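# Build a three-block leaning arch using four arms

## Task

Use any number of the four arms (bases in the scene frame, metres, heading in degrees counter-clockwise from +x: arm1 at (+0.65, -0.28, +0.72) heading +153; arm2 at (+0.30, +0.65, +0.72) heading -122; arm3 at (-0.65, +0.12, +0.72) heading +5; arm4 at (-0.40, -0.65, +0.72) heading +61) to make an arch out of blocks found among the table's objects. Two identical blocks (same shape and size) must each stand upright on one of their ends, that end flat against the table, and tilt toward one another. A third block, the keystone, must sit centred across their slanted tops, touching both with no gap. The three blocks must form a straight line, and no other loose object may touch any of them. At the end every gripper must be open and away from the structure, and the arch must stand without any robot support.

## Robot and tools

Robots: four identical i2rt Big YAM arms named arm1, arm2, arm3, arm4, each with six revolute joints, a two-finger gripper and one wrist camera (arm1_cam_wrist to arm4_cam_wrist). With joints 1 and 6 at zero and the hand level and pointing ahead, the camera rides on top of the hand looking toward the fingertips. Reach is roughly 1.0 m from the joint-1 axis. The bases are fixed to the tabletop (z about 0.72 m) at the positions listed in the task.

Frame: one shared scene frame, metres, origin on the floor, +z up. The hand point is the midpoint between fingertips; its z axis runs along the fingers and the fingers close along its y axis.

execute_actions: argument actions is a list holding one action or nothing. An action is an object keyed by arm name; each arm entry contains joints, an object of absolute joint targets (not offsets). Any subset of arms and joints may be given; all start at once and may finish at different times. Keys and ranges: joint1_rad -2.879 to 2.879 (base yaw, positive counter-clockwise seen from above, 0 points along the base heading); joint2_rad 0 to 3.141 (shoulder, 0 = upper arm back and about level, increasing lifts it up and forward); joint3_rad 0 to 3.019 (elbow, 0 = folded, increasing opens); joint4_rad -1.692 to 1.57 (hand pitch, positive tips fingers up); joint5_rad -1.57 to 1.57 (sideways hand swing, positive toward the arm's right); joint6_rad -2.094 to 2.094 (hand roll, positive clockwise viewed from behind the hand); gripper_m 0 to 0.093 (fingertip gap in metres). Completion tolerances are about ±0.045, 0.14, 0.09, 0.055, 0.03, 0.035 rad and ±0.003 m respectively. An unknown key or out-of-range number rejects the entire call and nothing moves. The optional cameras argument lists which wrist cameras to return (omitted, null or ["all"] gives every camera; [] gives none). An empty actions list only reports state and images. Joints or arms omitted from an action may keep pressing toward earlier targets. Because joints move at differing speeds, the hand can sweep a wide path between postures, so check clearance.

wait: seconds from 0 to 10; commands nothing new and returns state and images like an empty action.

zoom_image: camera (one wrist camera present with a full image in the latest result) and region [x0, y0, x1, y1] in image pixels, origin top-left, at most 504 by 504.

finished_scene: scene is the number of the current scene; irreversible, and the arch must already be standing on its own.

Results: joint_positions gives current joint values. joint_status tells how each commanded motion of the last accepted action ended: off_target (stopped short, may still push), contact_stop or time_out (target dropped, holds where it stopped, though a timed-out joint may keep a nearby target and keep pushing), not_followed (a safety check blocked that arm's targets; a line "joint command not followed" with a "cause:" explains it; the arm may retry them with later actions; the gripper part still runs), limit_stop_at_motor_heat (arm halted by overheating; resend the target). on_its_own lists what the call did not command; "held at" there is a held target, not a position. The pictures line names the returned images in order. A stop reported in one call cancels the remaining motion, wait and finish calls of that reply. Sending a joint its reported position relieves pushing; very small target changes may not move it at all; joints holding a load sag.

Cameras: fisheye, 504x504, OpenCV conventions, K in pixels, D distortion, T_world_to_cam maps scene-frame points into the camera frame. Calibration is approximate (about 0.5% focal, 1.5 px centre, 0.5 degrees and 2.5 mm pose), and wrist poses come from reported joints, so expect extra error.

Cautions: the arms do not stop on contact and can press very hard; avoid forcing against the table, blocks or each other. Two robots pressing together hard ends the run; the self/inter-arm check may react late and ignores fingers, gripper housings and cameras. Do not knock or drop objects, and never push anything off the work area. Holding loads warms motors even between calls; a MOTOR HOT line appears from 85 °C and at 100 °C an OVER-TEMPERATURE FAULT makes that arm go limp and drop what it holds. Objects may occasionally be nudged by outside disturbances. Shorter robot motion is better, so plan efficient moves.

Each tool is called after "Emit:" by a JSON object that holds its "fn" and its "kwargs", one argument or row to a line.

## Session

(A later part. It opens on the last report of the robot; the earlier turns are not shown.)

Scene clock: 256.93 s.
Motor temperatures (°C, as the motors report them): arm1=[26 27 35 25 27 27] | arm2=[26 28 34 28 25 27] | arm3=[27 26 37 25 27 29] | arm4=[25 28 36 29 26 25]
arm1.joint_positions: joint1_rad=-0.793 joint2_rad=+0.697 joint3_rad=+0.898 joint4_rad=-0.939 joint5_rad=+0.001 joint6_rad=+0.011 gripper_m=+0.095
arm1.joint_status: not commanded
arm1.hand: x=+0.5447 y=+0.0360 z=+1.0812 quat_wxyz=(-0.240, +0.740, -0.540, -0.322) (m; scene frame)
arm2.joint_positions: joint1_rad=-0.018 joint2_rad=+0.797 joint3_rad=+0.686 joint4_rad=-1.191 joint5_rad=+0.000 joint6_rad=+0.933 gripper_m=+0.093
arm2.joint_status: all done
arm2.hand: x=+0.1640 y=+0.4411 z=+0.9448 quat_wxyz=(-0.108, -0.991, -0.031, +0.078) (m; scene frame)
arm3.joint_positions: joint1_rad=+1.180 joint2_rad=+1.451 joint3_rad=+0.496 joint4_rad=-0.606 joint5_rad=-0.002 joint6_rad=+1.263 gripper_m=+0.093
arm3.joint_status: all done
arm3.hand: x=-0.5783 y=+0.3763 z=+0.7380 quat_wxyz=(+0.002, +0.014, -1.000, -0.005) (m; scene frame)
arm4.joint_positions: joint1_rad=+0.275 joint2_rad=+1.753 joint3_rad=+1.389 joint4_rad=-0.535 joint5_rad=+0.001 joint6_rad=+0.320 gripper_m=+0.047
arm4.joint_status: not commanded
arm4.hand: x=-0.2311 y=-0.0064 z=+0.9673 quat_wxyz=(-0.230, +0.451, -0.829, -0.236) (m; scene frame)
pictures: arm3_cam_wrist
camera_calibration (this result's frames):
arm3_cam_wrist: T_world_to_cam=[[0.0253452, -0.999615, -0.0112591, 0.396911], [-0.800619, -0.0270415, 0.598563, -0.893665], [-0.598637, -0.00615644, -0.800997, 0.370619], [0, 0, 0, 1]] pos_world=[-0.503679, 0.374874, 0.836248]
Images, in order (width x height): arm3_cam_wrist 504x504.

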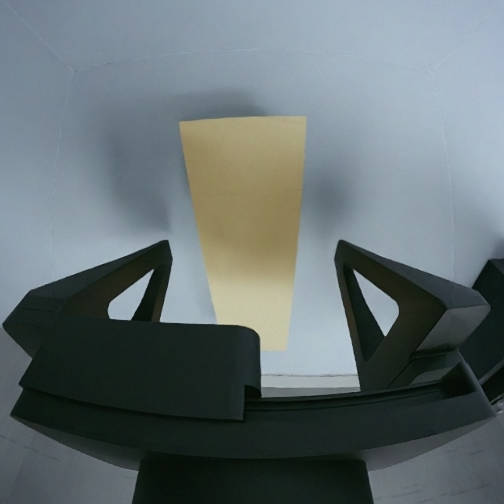

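Emit:
{"fn": "execute_actions", "kwargs": {
  "actions": [
    {"arm3":{"joints":{"joint1_rad":1.24}}}
  ],
  "cameras": []
}}

Emit:
{"fn": "execute_actions", "kwargs": {
  "actions": [
    {"arm3":{"joints":{"gripper_m":0.0}},"arm2":{"joints":{"joint1_rad":0.7,"joint6_rad":0}}}
  ],
  "cameras": ["arm3_cam_wrist"]
}}

Scene clock: 264.97 s.
Motor temperatures (°C, as the motors report them): arm1=[26 27 35 25 27 27] | arm2=[26 27 35 28 25 27] | arm3=[27 26 36 25 27 29] | arm4=[25 28 36 29 26 25]
arm1.joint_positions: joint1_rad=-0.793 joint2_rad=+0.697 joint3_rad=+0.898 joint4_rad=-0.939 joint5_rad=+0.001 joint6_rad=+0.011 gripper_m=+0.095
arm1.joint_status: not commanded
arm1.hand: x=+0.5447 y=+0.0360 z=+1.0812 quat_wxyz=(-0.240, +0.740, -0.540, -0.322) (m; scene frame)
arm2.joint_positions: joint1_rad=-0.018 joint2_rad=+0.797 joint3_rad=+0.686 joint4_rad=-1.191 joint5_rad=+0.000 joint6_rad=+0.933 gripper_m=+0.093
arm2.joint_status: not commanded
arm2.hand: x=+0.1640 y=+0.4411 z=+0.9448 quat_wxyz=(-0.108, -0.991, -0.031, +0.078) (m; scene frame)
arm3.joint_positions: joint1_rad=+1.230 joint2_rad=+1.451 joint3_rad=+0.496 joint4_rad=-0.606 joint5_rad=-0.001 joint6_rad=+1.263 gripper_m=+0.093
arm3.joint_status: all done
arm3.hand: x=-0.5910 y=+0.3796 z=+0.7381 quat_wxyz=(+0.002, +0.038, -0.999, -0.005) (m; scene frame)
arm4.joint_positions: joint1_rad=+0.275 joint2_rad=+1.753 joint3_rad=+1.389 joint4_rad=-0.535 joint5_rad=+0.001 joint6_rad=+0.320 gripper_m=+0.047
arm4.joint_status: not commanded
arm4.hand: x=-0.2311 y=-0.0064 z=+0.9673 quat_wxyz=(-0.230, +0.451, -0.829, -0.236) (m; scene frame)
pictures: none
No camera images: the call's "cameras" was empty. Leave "cameras" out to get every camera's image.

Scene clock: 266.80 s.
Motor temperatures (°C, as the motors report them): arm1=[26 27 35 25 27 27] | arm2=[26 27 35 28 25 27] | arm3=[27 26 36 25 27 29] | arm4=[25 28 36 29 26 25]
arm1.joint_positions: joint1_rad=-0.793 joint2_rad=+0.697 joint3_rad=+0.898 joint4_rad=-0.939 joint5_rad=+0.001 joint6_rad=+0.011 gripper_m=+0.095
arm1.joint_status: not commanded
arm1.hand: x=+0.5447 y=+0.0360 z=+1.0812 quat_wxyz=(-0.240, +0.740, -0.540, -0.322) (m; scene frame)
arm2.joint_positions: joint1_rad=+0.695 joint2_rad=+0.797 joint3_rad=+0.686 joint4_rad=-1.191 joint5_rad=+0.000 joint6_rad=+0.008 gripper_m=+0.093
arm2.joint_status: all done
arm2.hand: x=+0.3347 y=+0.4028 z=+0.9439 quat_wxyz=(-0.098, -0.654, -0.745, +0.087) (m; scene frame)
arm3.joint_positions: joint1_rad=+1.230 joint2_rad=+1.451 joint3_rad=+0.495 joint4_rad=-0.606 joint5_rad=-0.001 joint6_rad=+1.264 gripper_m=+0.046
arm3.joint_status: gripper_m off_target (ended at +0.046, target +0.000)
arm3.hand: x=-0.5910 y=+0.3796 z=+0.7380 quat_wxyz=(+0.002, +0.038, -0.999, -0.005) (m; scene frame)
arm4.joint_positions: joint1_rad=+0.275 joint2_rad=+1.753 joint3_rad=+1.389 joint4_rad=-0.535 joint5_rad=+0.001 joint6_rad=+0.320 gripper_m=+0.047
arm4.joint_status: not commanded
arm4.hand: x=-0.2311 y=-0.0064 z=+0.9673 quat_wxyz=(-0.230, +0.451, -0.829, -0.236) (m; scene frame)
pictures: arm3_cam_wrist
camera_calibration (this result's frames):
arm3_cam_wrist: T_world_to_cam=[[0.0744866, -0.997154, -0.0116446, 0.428917], [-0.798853, -0.0666549, 0.597822, -0.887085], [-0.596897, -0.0352274, -0.801544, 0.375511], [0, 0, 0, 1]] pos_world=[-0.516458, 0.381796, 0.836302]
Images, in order (width x height): arm3_cam_wrist 504x504.

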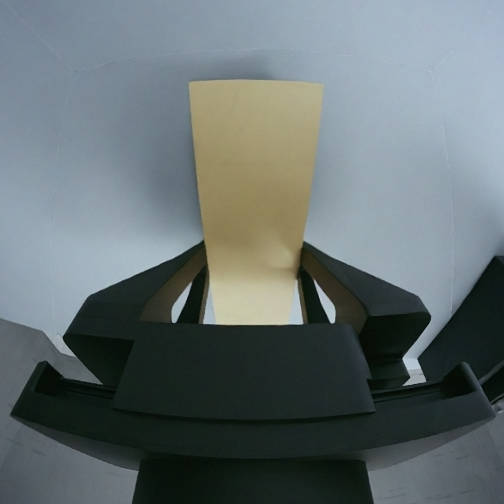

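Emit:
{"fn": "execute_actions", "kwargs": {
  "actions": [
    {"arm1":{"joints":{"joint1_rad":-0.332,"joint2_rad":1.62,"joint3_rad":1.295,"joint4_rad":-1.22,"joint6_rad":-0.17}},"arm3":{"joints":{"joint2_rad":1.0,"joint3_rad":0.8,"joint4_rad":-1.35}}}
  ],
  "cameras": ["arm1_cam_wrist"]
}}

Emit:
{"fn": "execute_actions", "kwargs": {
  "actions": [
    {"arm1":{"joints":{"joint2_rad":1.785,"joint3_rad":1.143,"joint4_rad":-0.91}}}
  ],
  "cameras": ["arm1_cam_wrist"]
}}

Scene clock: 284.30 s.
Motor temperatures (°C, as the motors report them): arm1=[26 27 35 25 27 27] | arm2=[26 27 37 28 25 27] | arm3=[27 27 35 25 27 29] | arm4=[25 29 37 29 26 25]
arm1.joint_positions: joint1_rad=-0.329 joint2_rad=+1.635 joint3_rad=+1.269 joint4_rad=-1.209 joint5_rad=+0.001 joint6_rad=-0.158 gripper_m=+0.095
arm1.joint_status: all done
arm1.hand: x=+0.3206 y=+0.0547 z=+0.8624 quat_wxyz=(-0.001, +0.950, -0.311, +0.010) (m; scene frame)
arm2.joint_positions: joint1_rad=+0.695 joint2_rad=+0.797 joint3_rad=+0.686 joint4_rad=-1.191 joint5_rad=+0.000 joint6_rad=+0.008 gripper_m=+0.093
arm2.joint_status: not commanded
arm2.hand: x=+0.3347 y=+0.4028 z=+0.9439 quat_wxyz=(-0.098, -0.654, -0.745, +0.087) (m; scene frame)
arm3.joint_positions: joint1_rad=+1.230 joint2_rad=+0.992 joint3_rad=+0.790 joint4_rad=-1.336 joint5_rad=-0.001 joint6_rad=+1.264 gripper_m=+0.046
arm3.joint_status: all done
arm3.hand: x=-0.5929 y=+0.3669 z=+0.9436 quat_wxyz=(-0.001, +0.038, -0.999, -0.017) (m; scene frame)
arm4.joint_positions: joint1_rad=+0.275 joint2_rad=+1.753 joint3_rad=+1.389 joint4_rad=-0.535 joint5_rad=+0.001 joint6_rad=+0.320 gripper_m=+0.047
arm4.joint_status: not commanded
arm4.hand: x=-0.2311 y=-0.0064 z=+0.9673 quat_wxyz=(-0.230, +0.451, -0.829, -0.236) (m; scene frame)
pictures: arm1_cam_wrist
camera_calibration (this result's frames):
arm1_cam_wrist: T_world_to_cam=[[0.597583, 0.801773, 0.00734103, -0.242455], [0.637504, -0.480662, 0.602124, -0.695934], [0.486295, -0.355139, -0.798369, 0.677083], [0, 0, 0, 1]] pos_world=[0.259285, 0.100344, 0.96138]
Images, in order (width x height): arm1_cam_wrist 504x504.

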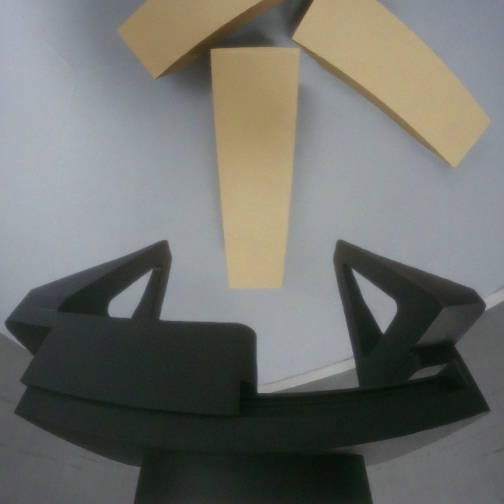

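Scene clock: 285.33 s.
Motor temperatures (°C, as the motors report them): arm1=[26 27 35 25 27 27] | arm2=[26 27 37 28 25 27] | arm3=[27 27 35 25 27 29] | arm4=[25 29 37 29 26 25]
arm1.joint_positions: joint1_rad=-0.326 joint2_rad=+1.798 joint3_rad=+1.131 joint4_rad=-0.923 joint5_rad=+0.003 joint6_rad=-0.158 gripper_m=+0.095
arm1.joint_status: all done
arm1.hand: x=+0.3225 y=+0.0534 z=+0.7428 quat_wxyz=(+0.002, +0.950, -0.310, +0.017) (m; scene frame)
arm2.joint_positions: joint1_rad=+0.695 joint2_rad=+0.797 joint3_rad=+0.686 joint4_rad=-1.191 joint5_rad=+0.000 joint6_rad=+0.008 gripper_m=+0.093
arm2.joint_status: not commanded
arm2.hand: x=+0.3347 y=+0.4028 z=+0.9439 quat_wxyz=(-0.098, -0.654, -0.745, +0.087) (m; scene frame)
arm3.joint_positions: joint1_rad=+1.230 joint2_rad=+0.992 joint3_rad=+0.790 joint4_rad=-1.336 joint5_rad=-0.001 joint6_rad=+1.264 gripper_m=+0.046
arm3.joint_status: not commanded
arm3.hand: x=-0.5929 y=+0.3669 z=+0.9436 quat_wxyz=(-0.001, +0.038, -0.999, -0.017) (m; scene frame)
arm4.joint_positions: joint1_rad=+0.275 joint2_rad=+1.753 joint3_rad=+1.389 joint4_rad=-0.535 joint5_rad=+0.001 joint6_rad=+0.320 gripper_m=+0.047
arm4.joint_status: not commanded
arm4.hand: x=-0.2311 y=-0.0064 z=+0.9673 quat_wxyz=(-0.230, +0.451, -0.829, -0.236) (m; scene frame)
pictures: arm1_cam_wrist
camera_calibration (this result's frames):
arm1_cam_wrist: T_world_to_cam=[[0.595741, 0.803147, 0.00695773, -0.240841], [0.631362, -0.473638, 0.614043, -0.633011], [0.496462, -0.361418, -0.789242, 0.570473], [0, 0, 0, 1]] pos_world=[0.25992, 0.0997921, 0.840612]
Images, in order (width x height): arm1_cam_wrist 504x504.

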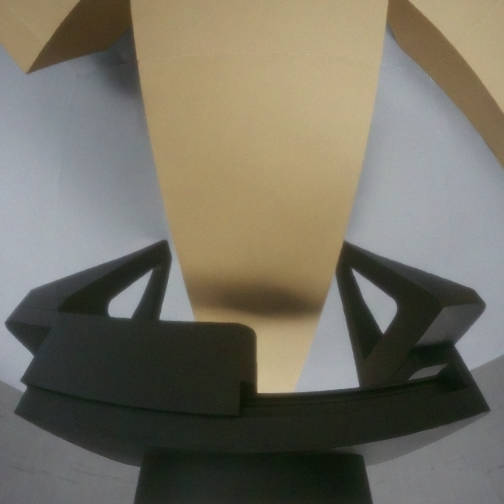

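Emit:
{"fn": "execute_actions", "kwargs": {
  "actions": [
    {"arm1":{"joints":{"gripper_m":0.0}}}
  ],
  "cameras": ["arm1_cam_wrist"]
}}

Scene clock: 289.40 s.
Motor temperatures (°C, as the motors report them): arm1=[26 27 35 25 27 27] | arm2=[26 27 37 28 25 27] | arm3=[27 27 36 25 27 29] | arm4=[25 29 37 29 26 25]
arm1.joint_positions: joint1_rad=-0.327 joint2_rad=+1.798 joint3_rad=+1.131 joint4_rad=-0.920 joint5_rad=+0.002 joint6_rad=-0.160 gripper_m=+0.060
arm1.joint_status: gripper_m off_target (ended at +0.060, target +0.000)
arm1.hand: x=+0.3219 y=+0.0539 z=+0.7430 quat_wxyz=(+0.001, +0.951, -0.310, +0.015) (m; scene frame)
arm2.joint_positions: joint1_rad=+0.695 joint2_rad=+0.797 joint3_rad=+0.686 joint4_rad=-1.191 joint5_rad=+0.000 joint6_rad=+0.008 gripper_m=+0.093
arm2.joint_status: not commanded
arm2.hand: x=+0.3347 y=+0.4028 z=+0.9439 quat_wxyz=(-0.098, -0.654, -0.745, +0.087) (m; scene frame)
arm3.joint_positions: joint1_rad=+1.230 joint2_rad=+0.992 joint3_rad=+0.790 joint4_rad=-1.336 joint5_rad=-0.001 joint6_rad=+1.264 gripper_m=+0.046
arm3.joint_status: not commanded
arm3.hand: x=-0.5929 y=+0.3669 z=+0.9436 quat_wxyz=(-0.001, +0.038, -0.999, -0.017) (m; scene frame)
arm4.joint_positions: joint1_rad=+0.275 joint2_rad=+1.753 joint3_rad=+1.389 joint4_rad=-0.535 joint5_rad=+0.001 joint6_rad=+0.320 gripper_m=+0.047
arm4.joint_status: not commanded
arm4.hand: x=-0.2311 y=-0.0064 z=+0.9673 quat_wxyz=(-0.230, +0.451, -0.829, -0.236) (m; scene frame)
pictures: arm1_cam_wrist
camera_calibration (this result's frames):
arm1_cam_wrist: T_world_to_cam=[[0.594844, 0.803816, 0.00630294, -0.240205], [0.633894, -0.473891, 0.611233, -0.631186], [0.494306, -0.359593, -0.791426, 0.573294], [0, 0, 0, 1]] pos_world=[0.259608, 0.10012, 0.841035]
Images, in order (width x height): arm1_cam_wrist 504x504.

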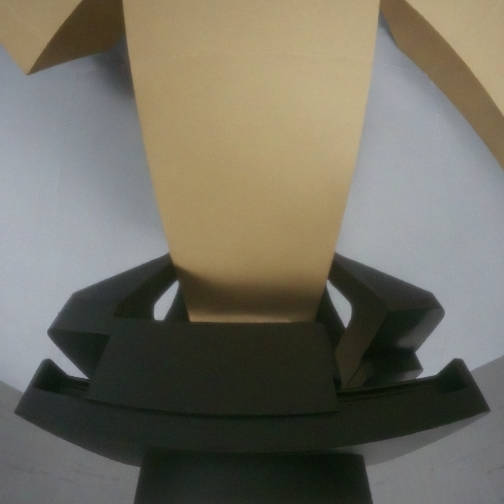

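Emit:
{"fn": "execute_actions", "kwargs": {
  "actions": [
    {"arm1":{"joints":{"joint2_rad":1.6,"joint3_rad":1.295,"joint4_rad":-1.22}}}
  ],
  "cameras": []
}}

Emit:
{"fn": "execute_actions", "kwargs": {
  "actions": [
    {"arm1":{"joints":{"joint1_rad":0.35}}}
  ],
  "cameras": ["arm1_cam_wrist"]
}}

Emit:
{"fn": "execute_actions", "kwargs": {
  "actions": [
    {"arm1":{"joints":{"joint2_rad":1.78,"joint3_rad":1.143,"joint4_rad":-0.91}}}
  ],
  "cameras": []
}}

Emit:
{"fn": "execute_actions", "kwargs": {
  "actions": [
    {"arm1":{"joints":{"gripper_m":0.093}}}
  ],
  "cameras": []
}}

Emit:
{"fn": "execute_actions", "kwargs": {
  "actions": [
    {"arm1":{"joints":{"joint2_rad":1.55,"joint3_rad":1.295,"joint4_rad":-1.25}}}
  ],
  "cameras": []
}}

Scene clock: 332.67 s.
Motor temperatures (°C, as the motors report them): arm1=[26 29 34 25 27 27] | arm2=[26 27 38 28 25 27] | arm3=[27 26 38 25 27 29] | arm4=[25 29 38 29 26 25]
arm1.joint_positions: joint1_rad=-0.327 joint2_rad=+1.624 joint3_rad=+1.254 joint4_rad=-1.209 joint5_rad=+0.002 joint6_rad=-0.160 gripper_m=+0.060
arm1.joint_status: all done
arm1.hand: x=+0.3239 y=+0.0502 z=+0.8618 quat_wxyz=(+0.000, +0.951, -0.310, +0.012) (m; scene frame)
arm2.joint_positions: joint1_rad=+0.695 joint2_rad=+0.797 joint3_rad=+0.686 joint4_rad=-1.191 joint5_rad=+0.000 joint6_rad=+0.008 gripper_m=+0.093
arm2.joint_status: not commanded
arm2.hand: x=+0.3347 y=+0.4028 z=+0.9439 quat_wxyz=(-0.098, -0.654, -0.745, +0.087) (m; scene frame)
arm3.joint_positions: joint1_rad=+1.230 joint2_rad=+0.992 joint3_rad=+0.790 joint4_rad=-1.336 joint5_rad=-0.001 joint6_rad=+1.264 gripper_m=+0.046
arm3.joint_status: not commanded
arm3.hand: x=-0.5929 y=+0.3669 z=+0.9436 quat_wxyz=(-0.001, +0.038, -0.999, -0.017) (m; scene frame)
arm4.joint_positions: joint1_rad=+0.275 joint2_rad=+1.753 joint3_rad=+1.389 joint4_rad=-0.535 joint5_rad=+0.001 joint6_rad=+0.320 gripper_m=+0.047
arm4.joint_status: not commanded
arm4.hand: x=-0.2311 y=-0.0064 z=+0.9673 quat_wxyz=(-0.230, +0.451, -0.829, -0.236) (m; scene frame)
pictures: none
No camera images: the call's "cameras" was empty. Leave "cameras" out to get every camera's image.

Scene clock: 334.17 s.
Motor temperatures (°C, as the motors report them): arm1=[26 29 34 25 27 27] | arm2=[26 27 38 28 25 27] | arm3=[27 26 38 25 27 29] | arm4=[25 29 38 29 26 25]
arm1.joint_positions: joint1_rad=+0.357 joint2_rad=+1.624 joint3_rad=+1.254 joint4_rad=-1.209 joint5_rad=-0.002 joint6_rad=-0.161 gripper_m=+0.060
arm1.joint_status: all done
arm1.hand: x=+0.1887 y=-0.2308 z=+0.8603 quat_wxyz=(+0.003, +1.000, +0.028, +0.012) (m; scene frame)
arm2.joint_positions: joint1_rad=+0.695 joint2_rad=+0.797 joint3_rad=+0.686 joint4_rad=-1.191 joint5_rad=+0.000 joint6_rad=+0.008 gripper_m=+0.093
arm2.joint_status: not commanded
arm2.hand: x=+0.3347 y=+0.4028 z=+0.9439 quat_wxyz=(-0.098, -0.654, -0.745, +0.087) (m; scene frame)
arm3.joint_positions: joint1_rad=+1.230 joint2_rad=+0.992 joint3_rad=+0.790 joint4_rad=-1.336 joint5_rad=-0.001 joint6_rad=+1.264 gripper_m=+0.046
arm3.joint_status: not commanded
arm3.hand: x=-0.5929 y=+0.3669 z=+0.9436 quat_wxyz=(-0.001, +0.038, -0.999, -0.017) (m; scene frame)
arm4.joint_positions: joint1_rad=+0.275 joint2_rad=+1.753 joint3_rad=+1.389 joint4_rad=-0.535 joint5_rad=+0.001 joint6_rad=+0.320 gripper_m=+0.047
arm4.joint_status: not commanded
arm4.hand: x=-0.2311 y=-0.0064 z=+0.9673 quat_wxyz=(-0.230, +0.451, -0.829, -0.236) (m; scene frame)
pictures: arm1_cam_wrist
camera_calibration (this result's frames):
arm1_cam_wrist: T_world_to_cam=[[-0.0478772, 0.998829, -0.00700706, 0.244853], [0.794032, 0.0423146, 0.606401, -0.660337], [0.605988, 0.0234689, -0.795128, 0.700093], [0, 0, 0, 1]] pos_world=[0.111803, -0.233055, 0.958808]
Images, in order (width x height): arm1_cam_wrist 504x504.

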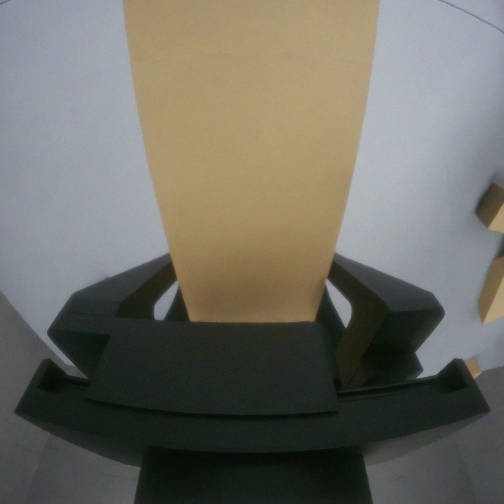

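Scene clock: 335.17 s.
Motor temperatures (°C, as the motors report them): arm1=[26 29 34 25 27 27] | arm2=[26 27 38 28 25 27] | arm3=[27 26 38 25 27 29] | arm4=[25 29 38 29 26 25]
arm1.joint_positions: joint1_rad=+0.358 joint2_rad=+1.797 joint3_rad=+1.131 joint4_rad=-0.953 joint5_rad=+0.001 joint6_rad=-0.161 gripper_m=+0.060
arm1.joint_status: all done
arm1.hand: x=+0.1934 y=-0.2311 z=+0.7421 quat_wxyz=(+0.004, +0.999, +0.028, +0.032) (m; scene frame)
arm2.joint_positions: joint1_rad=+0.695 joint2_rad=+0.797 joint3_rad=+0.686 joint4_rad=-1.191 joint5_rad=+0.000 joint6_rad=+0.008 gripper_m=+0.093
arm2.joint_status: not commanded
arm2.hand: x=+0.3347 y=+0.4028 z=+0.9439 quat_wxyz=(-0.098, -0.654, -0.745, +0.087) (m; scene frame)
arm3.joint_positions: joint1_rad=+1.230 joint2_rad=+0.992 joint3_rad=+0.790 joint4_rad=-1.336 joint5_rad=-0.001 joint6_rad=+1.264 gripper_m=+0.046
arm3.joint_status: not commanded
arm3.hand: x=-0.5929 y=+0.3669 z=+0.9436 quat_wxyz=(-0.001, +0.038, -0.999, -0.017) (m; scene frame)
arm4.joint_positions: joint1_rad=+0.275 joint2_rad=+1.753 joint3_rad=+1.389 joint4_rad=-0.535 joint5_rad=+0.001 joint6_rad=+0.320 gripper_m=+0.047
arm4.joint_status: not commanded
arm4.hand: x=-0.2311 y=-0.0064 z=+0.9673 quat_wxyz=(-0.230, +0.451, -0.829, -0.236) (m; scene frame)
pictures: none
No camera images: the call's "cameras" was empty. Leave "cameras" out to get every camera's image.

Scene clock: 335.87 s.
Motor temperatures (°C, as the motors report them): arm1=[26 29 34 25 27 27] | arm2=[26 27 38 28 25 27] | arm3=[27 26 38 25 27 29] | arm4=[25 29 38 29 26 25]
arm1.joint_positions: joint1_rad=+0.358 joint2_rad=+1.795 joint3_rad=+1.131 joint4_rad=-0.923 joint5_rad=+0.001 joint6_rad=-0.161 gripper_m=+0.093
arm1.joint_status: all done
arm1.hand: x=+0.1857 y=-0.2303 z=+0.7425 quat_wxyz=(+0.002, +0.999, +0.028, +0.016) (m; scene frame)
arm2.joint_positions: joint1_rad=+0.695 joint2_rad=+0.797 joint3_rad=+0.686 joint4_rad=-1.191 joint5_rad=+0.000 joint6_rad=+0.008 gripper_m=+0.093
arm2.joint_status: not commanded
arm2.hand: x=+0.3347 y=+0.4028 z=+0.9439 quat_wxyz=(-0.098, -0.654, -0.745, +0.087) (m; scene frame)
arm3.joint_positions: joint1_rad=+1.230 joint2_rad=+0.992 joint3_rad=+0.790 joint4_rad=-1.336 joint5_rad=-0.001 joint6_rad=+1.264 gripper_m=+0.046
arm3.joint_status: not commanded
arm3.hand: x=-0.5929 y=+0.3669 z=+0.9436 quat_wxyz=(-0.001, +0.038, -0.999, -0.017) (m; scene frame)
arm4.joint_positions: joint1_rad=+0.275 joint2_rad=+1.753 joint3_rad=+1.389 joint4_rad=-0.535 joint5_rad=+0.001 joint6_rad=+0.320 gripper_m=+0.047
arm4.joint_status: not commanded
arm4.hand: x=-0.2311 y=-0.0064 z=+0.9673 quat_wxyz=(-0.230, +0.451, -0.829, -0.236) (m; scene frame)
pictures: none
No camera images: the call's "cameras" was empty. Leave "cameras" out to get every camera's image.

Scene clock: 337.20 s.
Motor temperatures (°C, as the motors report them): arm1=[26 29 34 25 27 27] | arm2=[26 27 38 28 25 27] | arm3=[27 26 38 25 27 29] | arm4=[25 29 38 29 26 25]
arm1.joint_positions: joint1_rad=+0.358 joint2_rad=+1.555 joint3_rad=+1.273 joint4_rad=-1.239 joint5_rad=+0.001 joint6_rad=-0.161 gripper_m=+0.093
arm1.joint_status: all done
arm1.hand: x=+0.1892 y=-0.2306 z=+0.8975 quat_wxyz=(-0.002, +0.999, +0.028, -0.017) (m; scene frame)
arm2.joint_positions: joint1_rad=+0.695 joint2_rad=+0.797 joint3_rad=+0.686 joint4_rad=-1.191 joint5_rad=+0.000 joint6_rad=+0.008 gripper_m=+0.093
arm2.joint_status: not commanded
arm2.hand: x=+0.3347 y=+0.4028 z=+0.9439 quat_wxyz=(-0.098, -0.654, -0.745, +0.087) (m; scene frame)
arm3.joint_positions: joint1_rad=+1.230 joint2_rad=+0.992 joint3_rad=+0.790 joint4_rad=-1.336 joint5_rad=-0.001 joint6_rad=+1.264 gripper_m=+0.046
arm3.joint_status: not commanded
arm3.hand: x=-0.5929 y=+0.3669 z=+0.9436 quat_wxyz=(-0.001, +0.038, -0.999, -0.017) (m; scene frame)
arm4.joint_positions: joint1_rad=+0.275 joint2_rad=+1.753 joint3_rad=+1.389 joint4_rad=-0.535 joint5_rad=+0.001 joint6_rad=+0.320 gripper_m=+0.047
arm4.joint_status: not commanded
arm4.hand: x=-0.2311 y=-0.0064 z=+0.9673 quat_wxyz=(-0.230, +0.451, -0.829, -0.236) (m; scene frame)
pictures: none
No camera images: the call's "cameras" was empty. Leave "cameras" out to get every camera's image.

Emit:
{"fn": "execute_actions", "kwargs": {
  "actions": [
    {"arm1":{"joints":{"joint1_rad":-0.228,"joint2_rad":1.94,"joint3_rad":1.775,"joint4_rad":-1.37,"joint6_rad":0.95}},"arm2":{"joints":{"joint1_rad":1.1}}}
  ],
  "cameras": ["arm1_cam_wrist"]
}}

Scene clock: 344.80 s.
Motor temperatures (°C, as the motors report them): arm1=[26 29 35 25 27 27] | arm2=[26 27 38 28 25 27] | arm3=[27 26 38 25 27 29] | arm4=[25 29 38 29 26 25]
arm1.joint_positions: joint1_rad=-0.223 joint2_rad=+1.958 joint3_rad=+1.725 joint4_rad=-1.358 joint5_rad=+0.001 joint6_rad=+0.938 gripper_m=+0.093
arm1.joint_status: all done
arm1.hand: x=+0.1906 y=+0.0974 z=+0.8602 quat_wxyz=(-0.007, +0.688, -0.725, +0.016) (m; scene frame)
arm2.joint_positions: joint1_rad=+1.095 joint2_rad=+0.797 joint3_rad=+0.686 joint4_rad=-1.191 joint5_rad=+0.000 joint6_rad=+0.007 gripper_m=+0.093
arm2.joint_status: all done
arm2.hand: x=+0.4286 y=+0.4356 z=+0.9436 quat_wxyz=(-0.114, -0.493, -0.860, +0.065) (m; scene frame)
arm3.joint_positions: joint1_rad=+1.230 joint2_rad=+0.992 joint3_rad=+0.790 joint4_rad=-1.336 joint5_rad=-0.001 joint6_rad=+1.264 gripper_m=+0.046
arm3.joint_status: not commanded
arm3.hand: x=-0.5929 y=+0.3669 z=+0.9436 quat_wxyz=(-0.001, +0.038, -0.999, -0.017) (m; scene frame)
arm4.joint_positions: joint1_rad=+0.275 joint2_rad=+1.753 joint3_rad=+1.389 joint4_rad=-0.535 joint5_rad=+0.001 joint6_rad=+0.320 gripper_m=+0.047
arm4.joint_status: not commanded
arm4.hand: x=-0.2311 y=-0.0064 z=+0.9673 quat_wxyz=(-0.230, +0.451, -0.829, -0.236) (m; scene frame)
pictures: arm1_cam_wrist
camera_calibration (this result's frames):
arm1_cam_wrist: T_world_to_cam=[[0.997689, -0.0598745, 0.0321284, -0.212722], [-0.0672047, -0.799643, 0.596703, -0.421137], [-0.010036, -0.597483, -0.801819, 0.874841], [0, 0, 0, 1]] pos_world=[0.192708, 0.173206, 0.959592]
Images, in order (width x height): arm1_cam_wrist 504x504.

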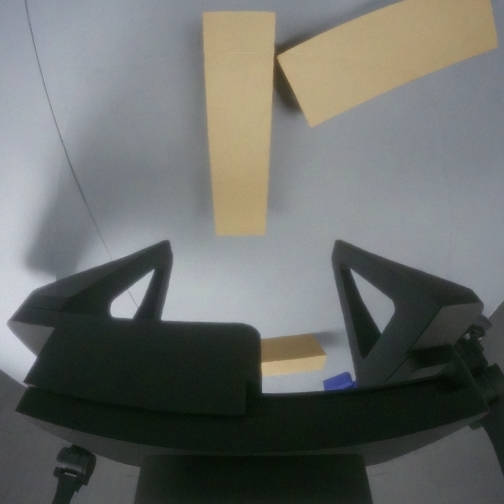

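Emit:
{"fn": "execute_actions", "kwargs": {
  "actions": [
    {"arm1":{"joints":{"joint1_rad":-0.212,"joint2_rad":2.08,"joint3_rad":1.62,"joint4_rad":-1.085}}}
  ],
  "cameras": ["arm1_cam_wrist"]
}}

Emit:
{"fn": "execute_actions", "kwargs": {
  "actions": [
    {"arm1":{"joints":{"gripper_m":0}}}
  ],
  "cameras": ["arm1_cam_wrist"]
}}

Scene clock: 355.17 s.
Motor temperatures (°C, as the motors report them): arm1=[26 30 36 25 27 27] | arm2=[26 27 38 28 25 27] | arm3=[27 26 38 25 27 29] | arm4=[25 29 38 29 26 25]
arm1.joint_positions: joint1_rad=-0.222 joint2_rad=+2.079 joint3_rad=+1.616 joint4_rad=-1.098 joint5_rad=-0.001 joint6_rad=+0.941 gripper_m=+0.093
arm1.joint_status: all done
arm1.hand: x=+0.1798 y=+0.1058 z=+0.7501 quat_wxyz=(-0.004, +0.688, -0.726, +0.001) (m; scene frame)
arm2.joint_positions: joint1_rad=+1.095 joint2_rad=+0.797 joint3_rad=+0.686 joint4_rad=-1.191 joint5_rad=+0.000 joint6_rad=+0.007 gripper_m=+0.093
arm2.joint_status: not commanded
arm2.hand: x=+0.4286 y=+0.4356 z=+0.9436 quat_wxyz=(-0.114, -0.493, -0.860, +0.065) (m; scene frame)
arm3.joint_positions: joint1_rad=+1.230 joint2_rad=+0.992 joint3_rad=+0.790 joint4_rad=-1.336 joint5_rad=-0.001 joint6_rad=+1.264 gripper_m=+0.046
arm3.joint_status: not commanded
arm3.hand: x=-0.5929 y=+0.3669 z=+0.9436 quat_wxyz=(-0.001, +0.038, -0.999, -0.017) (m; scene frame)
arm4.joint_positions: joint1_rad=+0.275 joint2_rad=+1.753 joint3_rad=+1.389 joint4_rad=-0.535 joint5_rad=+0.001 joint6_rad=+0.320 gripper_m=+0.047
arm4.joint_status: not commanded
arm4.hand: x=-0.2311 y=-0.0064 z=+0.9673 quat_wxyz=(-0.230, +0.451, -0.829, -0.236) (m; scene frame)
pictures: arm1_cam_wrist
camera_calibration (this result's frames):
arm1_cam_wrist: T_world_to_cam=[[0.998083, -0.0615244, 0.00666868, -0.178661], [-0.0538144, -0.809661, 0.584425, -0.34162], [-0.030557, -0.583664, -0.81142, 0.800866], [0, 0, 0, 1]] pos_world=[0.184406, 0.179848, 0.850682]
Images, in order (width x height): arm1_cam_wrist 504x504.

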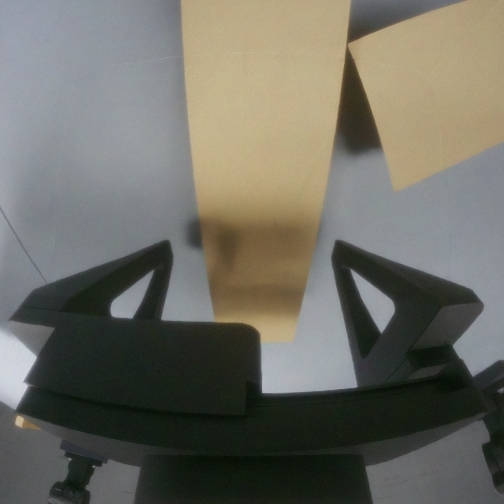

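Scene clock: 355.87 s.
Motor temperatures (°C, as the motors report them): arm1=[26 30 36 25 27 27] | arm2=[26 27 38 28 25 27] | arm3=[27 26 38 25 27 29] | arm4=[25 29 38 29 26 25]
arm1.joint_positions: joint1_rad=-0.222 joint2_rad=+2.079 joint3_rad=+1.616 joint4_rad=-1.097 joint5_rad=-0.001 joint6_rad=+0.942 gripper_m=+0.048
arm1.joint_status: gripper_m off_target (ended at +0.048, target +0.000)
arm1.hand: x=+0.1797 y=+0.1058 z=+0.7499 quat_wxyz=(-0.004, +0.687, -0.726, +0.001) (m; scene frame)
arm2.joint_positions: joint1_rad=+1.095 joint2_rad=+0.797 joint3_rad=+0.686 joint4_rad=-1.191 joint5_rad=+0.000 joint6_rad=+0.007 gripper_m=+0.093
arm2.joint_status: not commanded
arm2.hand: x=+0.4286 y=+0.4356 z=+0.9436 quat_wxyz=(-0.114, -0.493, -0.860, +0.065) (m; scene frame)
arm3.joint_positions: joint1_rad=+1.230 joint2_rad=+0.992 joint3_rad=+0.790 joint4_rad=-1.336 joint5_rad=-0.001 joint6_rad=+1.264 gripper_m=+0.046
arm3.joint_status: not commanded
arm3.hand: x=-0.5929 y=+0.3669 z=+0.9436 quat_wxyz=(-0.001, +0.038, -0.999, -0.017) (m; scene frame)
arm4.joint_positions: joint1_rad=+0.275 joint2_rad=+1.753 joint3_rad=+1.389 joint4_rad=-0.535 joint5_rad=+0.001 joint6_rad=+0.320 gripper_m=+0.047
arm4.joint_status: not commanded
arm4.hand: x=-0.2311 y=-0.0064 z=+0.9673 quat_wxyz=(-0.230, +0.451, -0.829, -0.236) (m; scene frame)
pictures: arm1_cam_wrist
camera_calibration (this result's frames):
arm1_cam_wrist: T_world_to_cam=[[0.998016, -0.0626633, 0.00604432, -0.177962], [-0.0543883, -0.809886, 0.58406, -0.341086], [-0.0317039, -0.583231, -0.811688, 0.801164], [0, 0, 0, 1]] pos_world=[0.184458, 0.179871, 0.850585]
Images, in order (width x height): arm1_cam_wrist 504x504.

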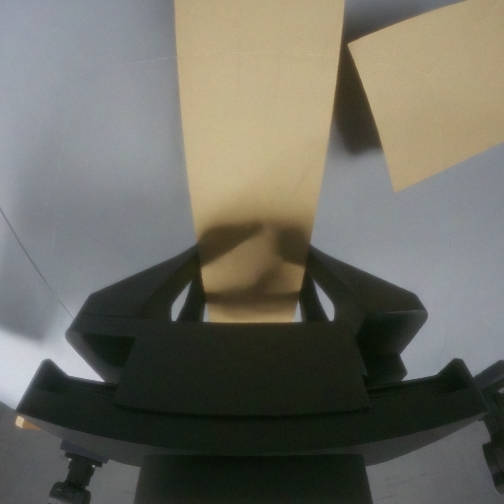

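Emit:
{"fn": "execute_actions", "kwargs": {
  "actions": [
    {"arm1":{"joints":{"joint2_rad":1.85,"joint3_rad":1.78,"joint4_rad":-1.48}},"arm4":{"joints":{"joint1_rad":0.6}}}
  ],
  "cameras": []
}}

Emit:
{"fn": "execute_actions", "kwargs": {
  "actions": [
    {"arm1":{"joints":{"joint1_rad":-0.02,"joint6_rad":-0.126}},"arm2":{"joints":{"joint1_rad":0.19,"joint2_rad":1.5,"joint3_rad":0.5,"joint4_rad":1.0,"joint6_rad":-1.57}}}
  ]
}}

Scene clock: 376.23 s.
Motor temperatures (°C, as the motors report them): arm1=[26 31 35 25 27 27] | arm2=[26 27 38 28 25 27] | arm3=[27 26 38 25 27 29] | arm4=[25 29 38 29 26 25]
arm1.joint_positions: joint1_rad=-0.221 joint2_rad=+1.876 joint3_rad=+1.749 joint4_rad=-1.470 joint5_rad=-0.001 joint6_rad=+0.942 gripper_m=+0.048
arm1.joint_status: all done
arm1.hand: x=+0.2054 y=+0.0824 z=+0.9160 quat_wxyz=(-0.006, +0.687, -0.726, +0.019) (m; scene frame)
arm2.joint_positions: joint1_rad=+1.095 joint2_rad=+0.797 joint3_rad=+0.686 joint4_rad=-1.191 joint5_rad=+0.000 joint6_rad=+0.007 gripper_m=+0.093
arm2.joint_status: not commanded
arm2.hand: x=+0.4286 y=+0.4356 z=+0.9436 quat_wxyz=(-0.114, -0.493, -0.860, +0.065) (m; scene frame)
arm3.joint_positions: joint1_rad=+1.230 joint2_rad=+0.992 joint3_rad=+0.790 joint4_rad=-1.336 joint5_rad=-0.001 joint6_rad=+1.264 gripper_m=+0.046
arm3.joint_status: not commanded
arm3.hand: x=-0.5929 y=+0.3669 z=+0.9436 quat_wxyz=(-0.001, +0.038, -0.999, -0.017) (m; scene frame)
arm4.joint_positions: joint1_rad=+0.595 joint2_rad=+1.755 joint3_rad=+1.389 joint4_rad=-0.532 joint5_rad=+0.000 joint6_rad=+0.322 gripper_m=+0.047
arm4.joint_status: all done
arm4.hand: x=-0.4427 y=+0.0151 z=+0.9643 quat_wxyz=(-0.188, +0.577, -0.748, -0.270) (m; scene frame)
pictures: none
No camera images: the call's "cameras" was empty. Leave "cameras" out to get every camera's image.

Scene clock: 378.40 s.
Motor temperatures (°C, as the motors report them): arm1=[26 31 35 25 27 27] | arm2=[26 27 38 28 25 27] | arm3=[27 26 39 25 27 29] | arm4=[25 29 38 29 26 25]
arm1.joint_positions: joint1_rad=-0.021 joint2_rad=+1.876 joint3_rad=+1.749 joint4_rad=-1.470 joint5_rad=-0.002 joint6_rad=-0.114 gripper_m=+0.048
arm1.joint_status: all done
arm1.hand: x=+0.1423 y=-0.0132 z=+0.9152 quat_wxyz=(+0.004, +0.983, -0.184, +0.020) (m; scene frame)
arm2.joint_positions: joint1_rad=+0.191 joint2_rad=+1.500 joint3_rad=+0.498 joint4_rad=+0.982 joint5_rad=+0.000 joint6_rad=-1.562 gripper_m=+0.093
arm2.joint_status: all done
arm2.hand: x=+0.1160 y=+0.1710 z=+0.9599 quat_wxyz=(+0.126, -0.131, -0.703, +0.687) (m; scene frame)
arm3.joint_positions: joint1_rad=+1.230 joint2_rad=+0.992 joint3_rad=+0.790 joint4_rad=-1.336 joint5_rad=-0.001 joint6_rad=+1.264 gripper_m=+0.046
arm3.joint_status: not commanded
arm3.hand: x=-0.5929 y=+0.3669 z=+0.9436 quat_wxyz=(-0.001, +0.038, -0.999, -0.017) (m; scene frame)
arm4.joint_positions: joint1_rad=+0.595 joint2_rad=+1.755 joint3_rad=+1.389 joint4_rad=-0.532 joint5_rad=+0.000 joint6_rad=+0.322 gripper_m=+0.047
arm4.joint_status: not commanded
arm4.hand: x=-0.4427 y=+0.0151 z=+0.9643 quat_wxyz=(-0.188, +0.577, -0.748, -0.270) (m; scene frame)
pictures: arm1_cam_wrist, arm2_cam_wrist, arm3_cam_wrist, arm4_cam_wrist
camera_calibration (this result's frames):
arm1_cam_wrist: T_world_to_cam=[[0.368228, 0.929735, -0.00140638, -0.0395583], [0.729415, -0.287951, 0.620514, -0.674002], [0.576508, -0.229516, -0.784194, 0.75766], [0, 0, 0, 1]] pos_world=[0.0693967, 0.0165942, 1.01232]
arm2_cam_wrist: T_world_to_cam=[[-0.00868953, -0.00380186, 0.999955, -0.955964], [-0.558877, 0.829249, -0.00170377, -0.0713428], [-0.829205, -0.558867, -0.00933056, 0.323189], [0, 0, 0, 1]] pos_world=[0.219811, 0.236146, 0.958815]
arm3_cam_wrist: T_world_to_cam=[[0.0744842, -0.996636, -0.0341947, 0.439849], [-0.802081, -0.0802487, 0.591799, -1.00357], [-0.592552, -0.0166527, -0.80536, 0.538115], [0, 0, 0, 1]] pos_world=[-0.518849, 0.366794, 1.04233]
arm4_cam_wrist: T_world_to_cam=[[0.96294, -0.192639, -0.188776, 0.615721], [-0.201126, -0.979201, -0.0266988, -0.0433524], [-0.179706, 0.063677, -0.981657, 0.993141], [0, 0, 0, 1]] pos_world=[-0.423148, 0.0129206, 1.09]
Images, in order (width x height): arm1_cam_wrist 504x504, arm2_cam_wrist 504x504, arm3_cam_wrist 504x504, arm4_cam_wrist 504x504.

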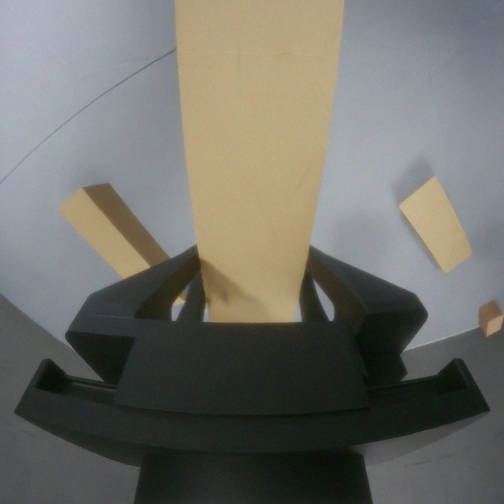

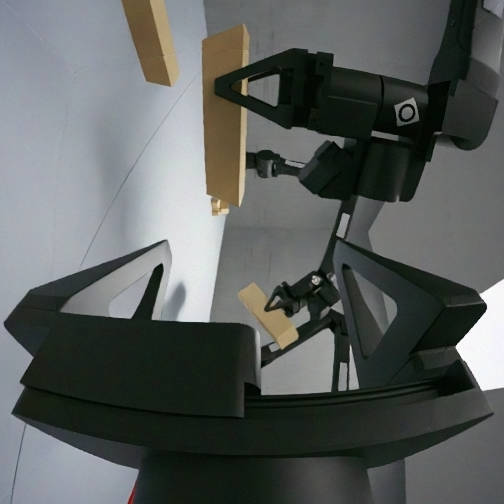

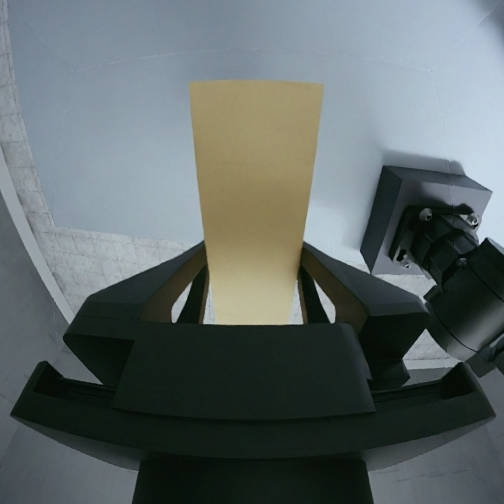

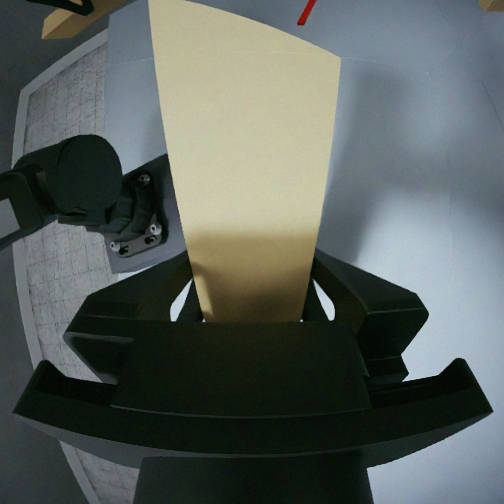

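Emit:
{"fn": "execute_actions", "kwargs": {
  "actions": [
    {"arm2":{"joints":{"joint1_rad":0.5,"joint2_rad":0.9,"joint3_rad":0.5,"joint4_rad":-0.3,"joint6_rad":0}}}
  ],
  "cameras": []
}}

Emit:
{"fn": "execute_actions", "kwargs": {
  "actions": [
    {"arm1":{"joints":{"joint1_rad":0.026,"joint2_rad":1.6,"joint3_rad":0.97,"joint4_rad":0.31,"joint6_rad":-0.012}}}
  ],
  "cameras": ["arm1_cam_wrist","arm2_cam_wrist"]
}}

Scene clock: 398.53 s.
Motor temperatures (°C, as the motors report them): arm1=[26 32 37 25 27 27] | arm2=[26 28 36 28 25 27] | arm3=[27 26 39 25 27 29] | arm4=[25 30 39 29 26 25]
arm1.joint_positions: joint1_rad=-0.021 joint2_rad=+1.876 joint3_rad=+1.749 joint4_rad=-1.470 joint5_rad=-0.002 joint6_rad=-0.114 gripper_m=+0.048
arm1.joint_status: not commanded
arm1.hand: x=+0.1423 y=-0.0132 z=+0.9152 quat_wxyz=(+0.004, +0.983, -0.184, +0.020) (m; scene frame)
arm2.joint_positions: joint1_rad=+0.500 joint2_rad=+0.898 joint3_rad=+0.498 joint4_rad=-0.291 joint5_rad=-0.001 joint6_rad=-0.008 gripper_m=+0.093
arm2.joint_status: all done
arm2.hand: x=+0.2784 y=+0.2716 z=+0.9373 quat_wxyz=(-0.288, -0.655, -0.625, +0.311) (m; scene frame)
arm3.joint_positions: joint1_rad=+1.230 joint2_rad=+0.992 joint3_rad=+0.790 joint4_rad=-1.336 joint5_rad=-0.001 joint6_rad=+1.264 gripper_m=+0.046
arm3.joint_status: not commanded
arm3.hand: x=-0.5929 y=+0.3669 z=+0.9436 quat_wxyz=(-0.001, +0.038, -0.999, -0.017) (m; scene frame)
arm4.joint_positions: joint1_rad=+0.595 joint2_rad=+1.755 joint3_rad=+1.389 joint4_rad=-0.532 joint5_rad=+0.000 joint6_rad=+0.322 gripper_m=+0.047
arm4.joint_status: not commanded
arm4.hand: x=-0.4427 y=+0.0151 z=+0.9643 quat_wxyz=(-0.188, +0.577, -0.748, -0.270) (m; scene frame)
pictures: none
No camera images: the call's "cameras" was empty. Leave "cameras" out to get every camera's image.

Scene clock: 400.43 s.
Motor temperatures (°C, as the motors report them): arm1=[26 32 37 25 27 27] | arm2=[26 28 36 28 25 27] | arm3=[27 26 39 25 27 29] | arm4=[25 30 39 29 26 25]
arm1.joint_positions: joint1_rad=+0.028 joint2_rad=+1.628 joint3_rad=+0.942 joint4_rad=+0.272 joint5_rad=-0.001 joint6_rad=-0.025 gripper_m=+0.048
arm1.joint_status: all done
arm1.hand: x=+0.0762 y=-0.0131 z=+0.9010 quat_wxyz=(-0.125, +0.824, -0.170, -0.526) (m; scene frame)
arm2.joint_positions: joint1_rad=+0.500 joint2_rad=+0.898 joint3_rad=+0.498 joint4_rad=-0.291 joint5_rad=-0.001 joint6_rad=-0.008 gripper_m=+0.093
arm2.joint_status: not commanded
arm2.hand: x=+0.2784 y=+0.2716 z=+0.9373 quat_wxyz=(-0.289, -0.655, -0.625, +0.310) (m; scene frame)
arm3.joint_positions: joint1_rad=+1.230 joint2_rad=+0.992 joint3_rad=+0.790 joint4_rad=-1.336 joint5_rad=-0.001 joint6_rad=+1.264 gripper_m=+0.046
arm3.joint_status: not commanded
arm3.hand: x=-0.5929 y=+0.3669 z=+0.9436 quat_wxyz=(-0.001, +0.038, -0.999, -0.017) (m; scene frame)
arm4.joint_positions: joint1_rad=+0.595 joint2_rad=+1.755 joint3_rad=+1.389 joint4_rad=-0.532 joint5_rad=+0.000 joint6_rad=+0.322 gripper_m=+0.047
arm4.joint_status: not commanded
arm4.hand: x=-0.4427 y=+0.0151 z=+0.9643 quat_wxyz=(-0.188, +0.577, -0.748, -0.270) (m; scene frame)
pictures: arm1_cam_wrist, arm2_cam_wrist
camera_calibration (this result's frames):
arm1_cam_wrist: T_world_to_cam=[[0.413177, 0.910436, 0.0197874, -0.0380909], [0.796917, -0.350973, -0.491672, 0.37906], [-0.440691, 0.218916, -0.870556, 0.945813], [0, 0, 0, 1]] pos_world=[0.13047, -0.0393346, 1.01051]
arm2_cam_wrist: T_world_to_cam=[[-0.997565, 0.0673698, 0.018062, 0.244816], [0.0603362, 0.963421, -0.261111, -0.0297448], [-0.0349923, -0.259385, -0.96514, 1.10726], [0, 0, 0, 1]] pos_world=[0.28476, 0.299369, 1.05647]
Images, in order (width x height): arm1_cam_wrist 504x504, arm2_cam_wrist 504x504.

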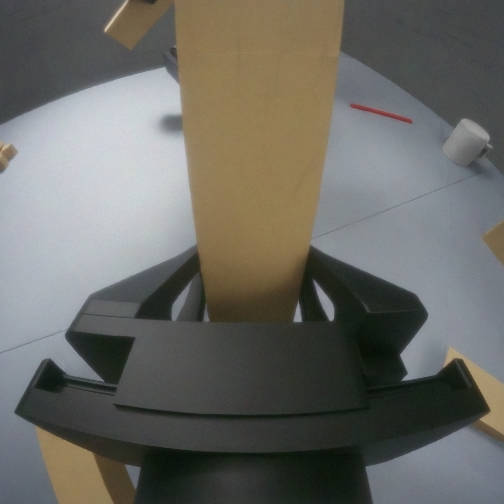

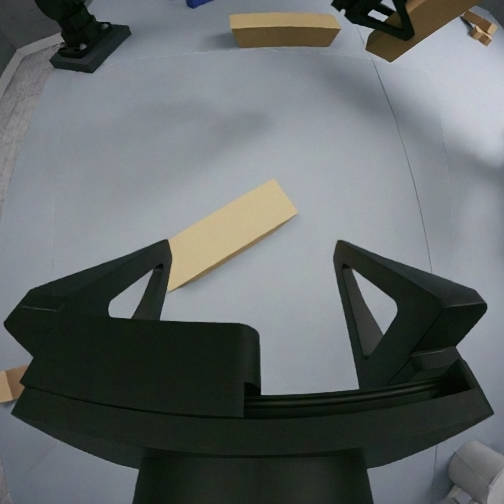

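Emit:
{"fn": "execute_actions", "kwargs": {
  "actions": [
    {"arm1":{"joints":{"joint2_rad":1.85,"joint3_rad":0.955,"joint4_rad":0.64}},"arm4":{"joints":{"joint2_rad":2.0,"joint3_rad":1.35,"joint4_rad":0.68}}}
  ],
  "cameras": []
}}

Emit:
{"fn": "execute_actions", "kwargs": {
  "actions": [
    {"arm4":{"joints":{"joint1_rad":0.191,"joint5_rad":0.09,"joint2_rad":2.2,"joint3_rad":1.33,"joint4_rad":0.92}}}
  ]
}}

Scene clock: 418.33 s.
Motor temperatures (°C, as the motors report them): arm1=[26 31 37 26 27 27] | arm2=[26 28 37 28 25 27] | arm3=[27 26 39 25 27 29] | arm4=[25 30 39 29 26 25]
arm1.joint_positions: joint1_rad=+0.028 joint2_rad=+1.884 joint3_rad=+0.933 joint4_rad=+0.604 joint5_rad=-0.001 joint6_rad=-0.025 gripper_m=+0.048
arm1.joint_status: all done
arm1.hand: x=+0.0558 y=-0.0032 z=+0.8118 quat_wxyz=(-0.131, +0.806, -0.166, -0.553) (m; scene frame)
arm2.joint_positions: joint1_rad=+0.500 joint2_rad=+0.898 joint3_rad=+0.498 joint4_rad=-0.291 joint5_rad=-0.001 joint6_rad=-0.008 gripper_m=+0.093
arm2.joint_status: not commanded
arm2.hand: x=+0.2784 y=+0.2716 z=+0.9373 quat_wxyz=(-0.289, -0.655, -0.625, +0.310) (m; scene frame)
arm3.joint_positions: joint1_rad=+1.230 joint2_rad=+0.992 joint3_rad=+0.790 joint4_rad=-1.336 joint5_rad=-0.001 joint6_rad=+1.264 gripper_m=+0.046
arm3.joint_status: not commanded
arm3.hand: x=-0.5929 y=+0.3669 z=+0.9436 quat_wxyz=(-0.001, +0.038, -0.999, -0.017) (m; scene frame)
arm4.joint_positions: joint1_rad=+0.595 joint2_rad=+2.047 joint3_rad=+1.313 joint4_rad=+0.632 joint5_rad=+0.000 joint6_rad=+0.328 gripper_m=+0.047
arm4.joint_status: all done
arm4.hand: x=-0.4496 y=+0.1310 z=+0.9574 quat_wxyz=(-0.376, +0.454, -0.589, -0.553) (m; scene frame)
pictures: none
No camera images: the call's "cameras" was empty. Leave "cameras" out to get every camera's image.

Scene clock: 420.27 s.
Motor temperatures (°C, as the motors report them): arm1=[26 31 37 26 27 27] | arm2=[26 28 37 28 25 27] | arm3=[27 26 39 25 27 29] | arm4=[25 30 38 29 26 25]
arm1.joint_positions: joint1_rad=+0.028 joint2_rad=+1.884 joint3_rad=+0.933 joint4_rad=+0.604 joint5_rad=-0.001 joint6_rad=-0.025 gripper_m=+0.048
arm1.joint_status: not commanded
arm1.hand: x=+0.0558 y=-0.0032 z=+0.8118 quat_wxyz=(-0.131, +0.806, -0.166, -0.553) (m; scene frame)
arm2.joint_positions: joint1_rad=+0.500 joint2_rad=+0.898 joint3_rad=+0.498 joint4_rad=-0.291 joint5_rad=-0.001 joint6_rad=-0.008 gripper_m=+0.093
arm2.joint_status: not commanded
arm2.hand: x=+0.2784 y=+0.2716 z=+0.9373 quat_wxyz=(-0.289, -0.655, -0.625, +0.310) (m; scene frame)
arm3.joint_positions: joint1_rad=+1.230 joint2_rad=+0.992 joint3_rad=+0.790 joint4_rad=-1.336 joint5_rad=-0.001 joint6_rad=+1.264 gripper_m=+0.046
arm3.joint_status: not commanded
arm3.hand: x=-0.5929 y=+0.3669 z=+0.9436 quat_wxyz=(-0.001, +0.038, -0.999, -0.017) (m; scene frame)
arm4.joint_positions: joint1_rad=+0.190 joint2_rad=+2.250 joint3_rad=+1.302 joint4_rad=+0.872 joint5_rad=+0.088 joint6_rad=+0.328 gripper_m=+0.047
arm4.joint_status: all done
arm4.hand: x=-0.1239 y=+0.0776 z=+0.8597 quat_wxyz=(-0.510, +0.295, -0.671, -0.451) (m; scene frame)
pictures: arm1_cam_wrist, arm2_cam_wrist, arm3_cam_wrist, arm4_cam_wrist
camera_calibration (this result's frames):
arm1_cam_wrist: T_world_to_cam=[[0.414103, 0.910003, 0.0203314, -0.037434], [0.765706, -0.336189, -0.548334, 0.40277], [-0.49215, 0.242635, -0.836012, 0.831908], [0, 0, 0, 1]] pos_world=[0.116522, -0.0323779, 0.917099]
arm2_cam_wrist: T_world_to_cam=[[-0.997565, 0.0673698, 0.018062, 0.244816], [0.0603362, 0.963421, -0.261111, -0.0297448], [-0.0349923, -0.259385, -0.96514, 1.10726], [0, 0, 0, 1]] pos_world=[0.28476, 0.299369, 1.05647]
arm3_cam_wrist: T_world_to_cam=[[0.0744842, -0.996636, -0.0341947, 0.439849], [-0.802081, -0.0802487, 0.591799, -1.00357], [-0.592552, -0.0166527, -0.80536, 0.538115], [0, 0, 0, 1]] pos_world=[-0.518849, 0.366794, 1.04233]
arm4_cam_wrist: T_world_to_cam=[[0.853809, -0.418993, -0.308957, 0.4084], [-0.49542, -0.471677, -0.729437, 0.607467], [0.159901, 0.775864, -0.6103, 0.611348], [0, 0, 0, 1]] pos_world=[-0.145499, -0.0166774, 0.942393]
Images, in order (width x height): arm1_cam_wrist 504x504, arm2_cam_wrist 504x504, arm3_cam_wrist 504x504, arm4_cam_wrist 504x504.

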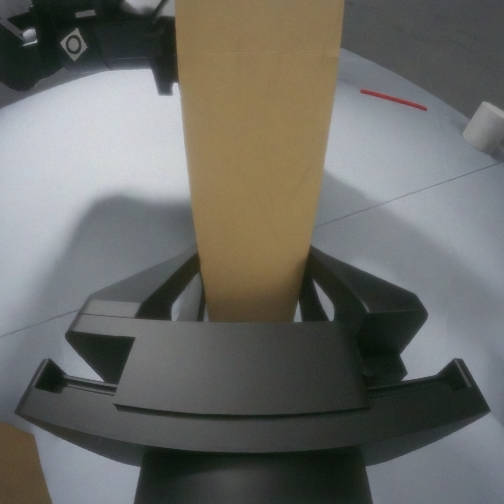

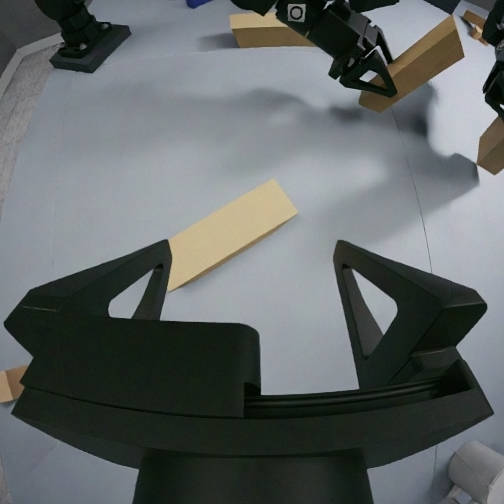

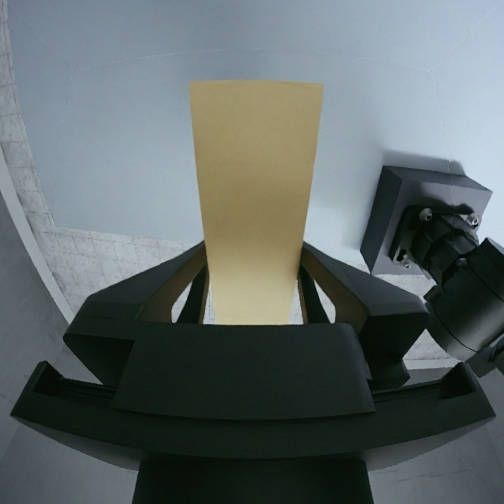

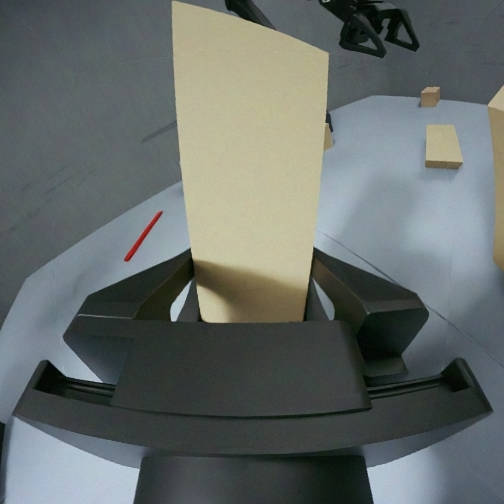

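Emit:
{"fn": "execute_actions", "kwargs": {
  "actions": [
    {"arm2":{"joints":{"joint1_rad":0.12,"joint2_rad":1.15,"joint3_rad":0.3,"joint4_rad":1.0}},"arm4":{"joints":{"joint2_rad":2.29,"joint3_rad":1.33,"joint4_rad":1.04}},"arm1":{"joints":{"joint2_rad":1.92,"joint3_rad":0.95,"joint4_rad":0.68}}}
  ],
  "cameras": ["arm2_cam_wrist"]
}}

Scene clock: 429.67 s.
Motor temperatures (°C, as the motors report them): arm1=[26 32 36 26 27 27] | arm2=[26 28 38 28 25 27] | arm3=[27 26 39 25 27 29] | arm4=[25 31 37 29 26 25]
arm1.joint_positions: joint1_rad=+0.028 joint2_rad=+1.942 joint3_rad=+0.933 joint4_rad=+0.646 joint5_rad=-0.001 joint6_rad=-0.025 gripper_m=+0.048
arm1.joint_status: all done
arm1.hand: x=+0.0566 y=-0.0034 z=+0.7844 quat_wxyz=(-0.129, +0.811, -0.167, -0.546) (m; scene frame)
arm2.joint_positions: joint1_rad=+0.125 joint2_rad=+1.155 joint3_rad=+0.280 joint4_rad=+0.982 joint5_rad=+0.000 joint6_rad=-0.007 gripper_m=+0.093
arm2.joint_status: all done
arm2.hand: x=+0.1245 y=+0.2691 z=+1.0118 quat_wxyz=(-0.397, -0.561, -0.365, +0.628) (m; scene frame)
arm3.joint_positions: joint1_rad=+1.230 joint2_rad=+0.992 joint3_rad=+0.790 joint4_rad=-1.336 joint5_rad=-0.001 joint6_rad=+1.264 gripper_m=+0.046
arm3.joint_status: not commanded
arm3.hand: x=-0.5929 y=+0.3669 z=+0.9436 quat_wxyz=(-0.001, +0.038, -0.999, -0.017) (m; scene frame)
arm4.joint_positions: joint1_rad=+0.190 joint2_rad=+2.306 joint3_rad=+1.302 joint4_rad=+0.992 joint5_rad=+0.088 joint6_rad=+0.328 gripper_m=+0.047
arm4.joint_status: all done
arm4.hand: x=-0.1249 y=+0.0744 z=+0.8464 quat_wxyz=(-0.525, +0.285, -0.651, -0.468) (m; scene frame)
pictures: arm2_cam_wrist
camera_calibration (this result's frames):
arm2_cam_wrist: T_world_to_cam=[[-0.900809, 0.434149, 0.00757562, -0.0100186], [0.204819, 0.440231, -0.874212, 0.744565], [-0.382874, -0.785946, -0.485486, 0.872828], [0, 0, 0, 1]] pos_world=[0.172657, 0.362565, 1.07473]
Images, in order (width x height): arm2_cam_wrist 504x504.

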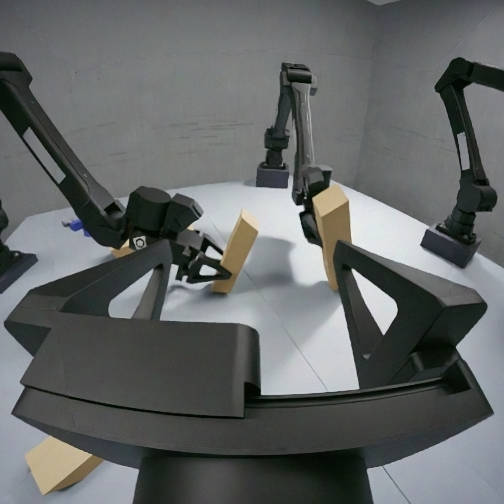

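Emit:
{"fn": "zoom_image", "kwargs": {
  "camera": "arm2_cam_wrist",
  "region": [170, 170, 370, 310]
}}

Region (170, 170, 370, 310) of arm2_cam_wrist's 504x504 image, scaled by 2.520, with more detail than that image has; it fills the top 353 rows of this view, and the rest is white.

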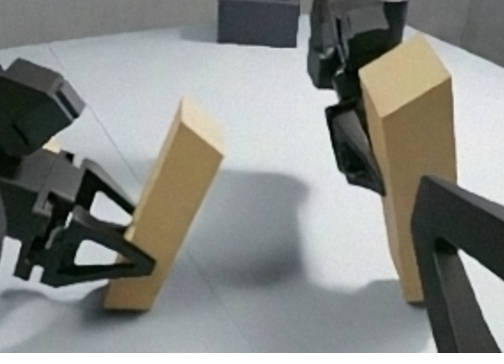

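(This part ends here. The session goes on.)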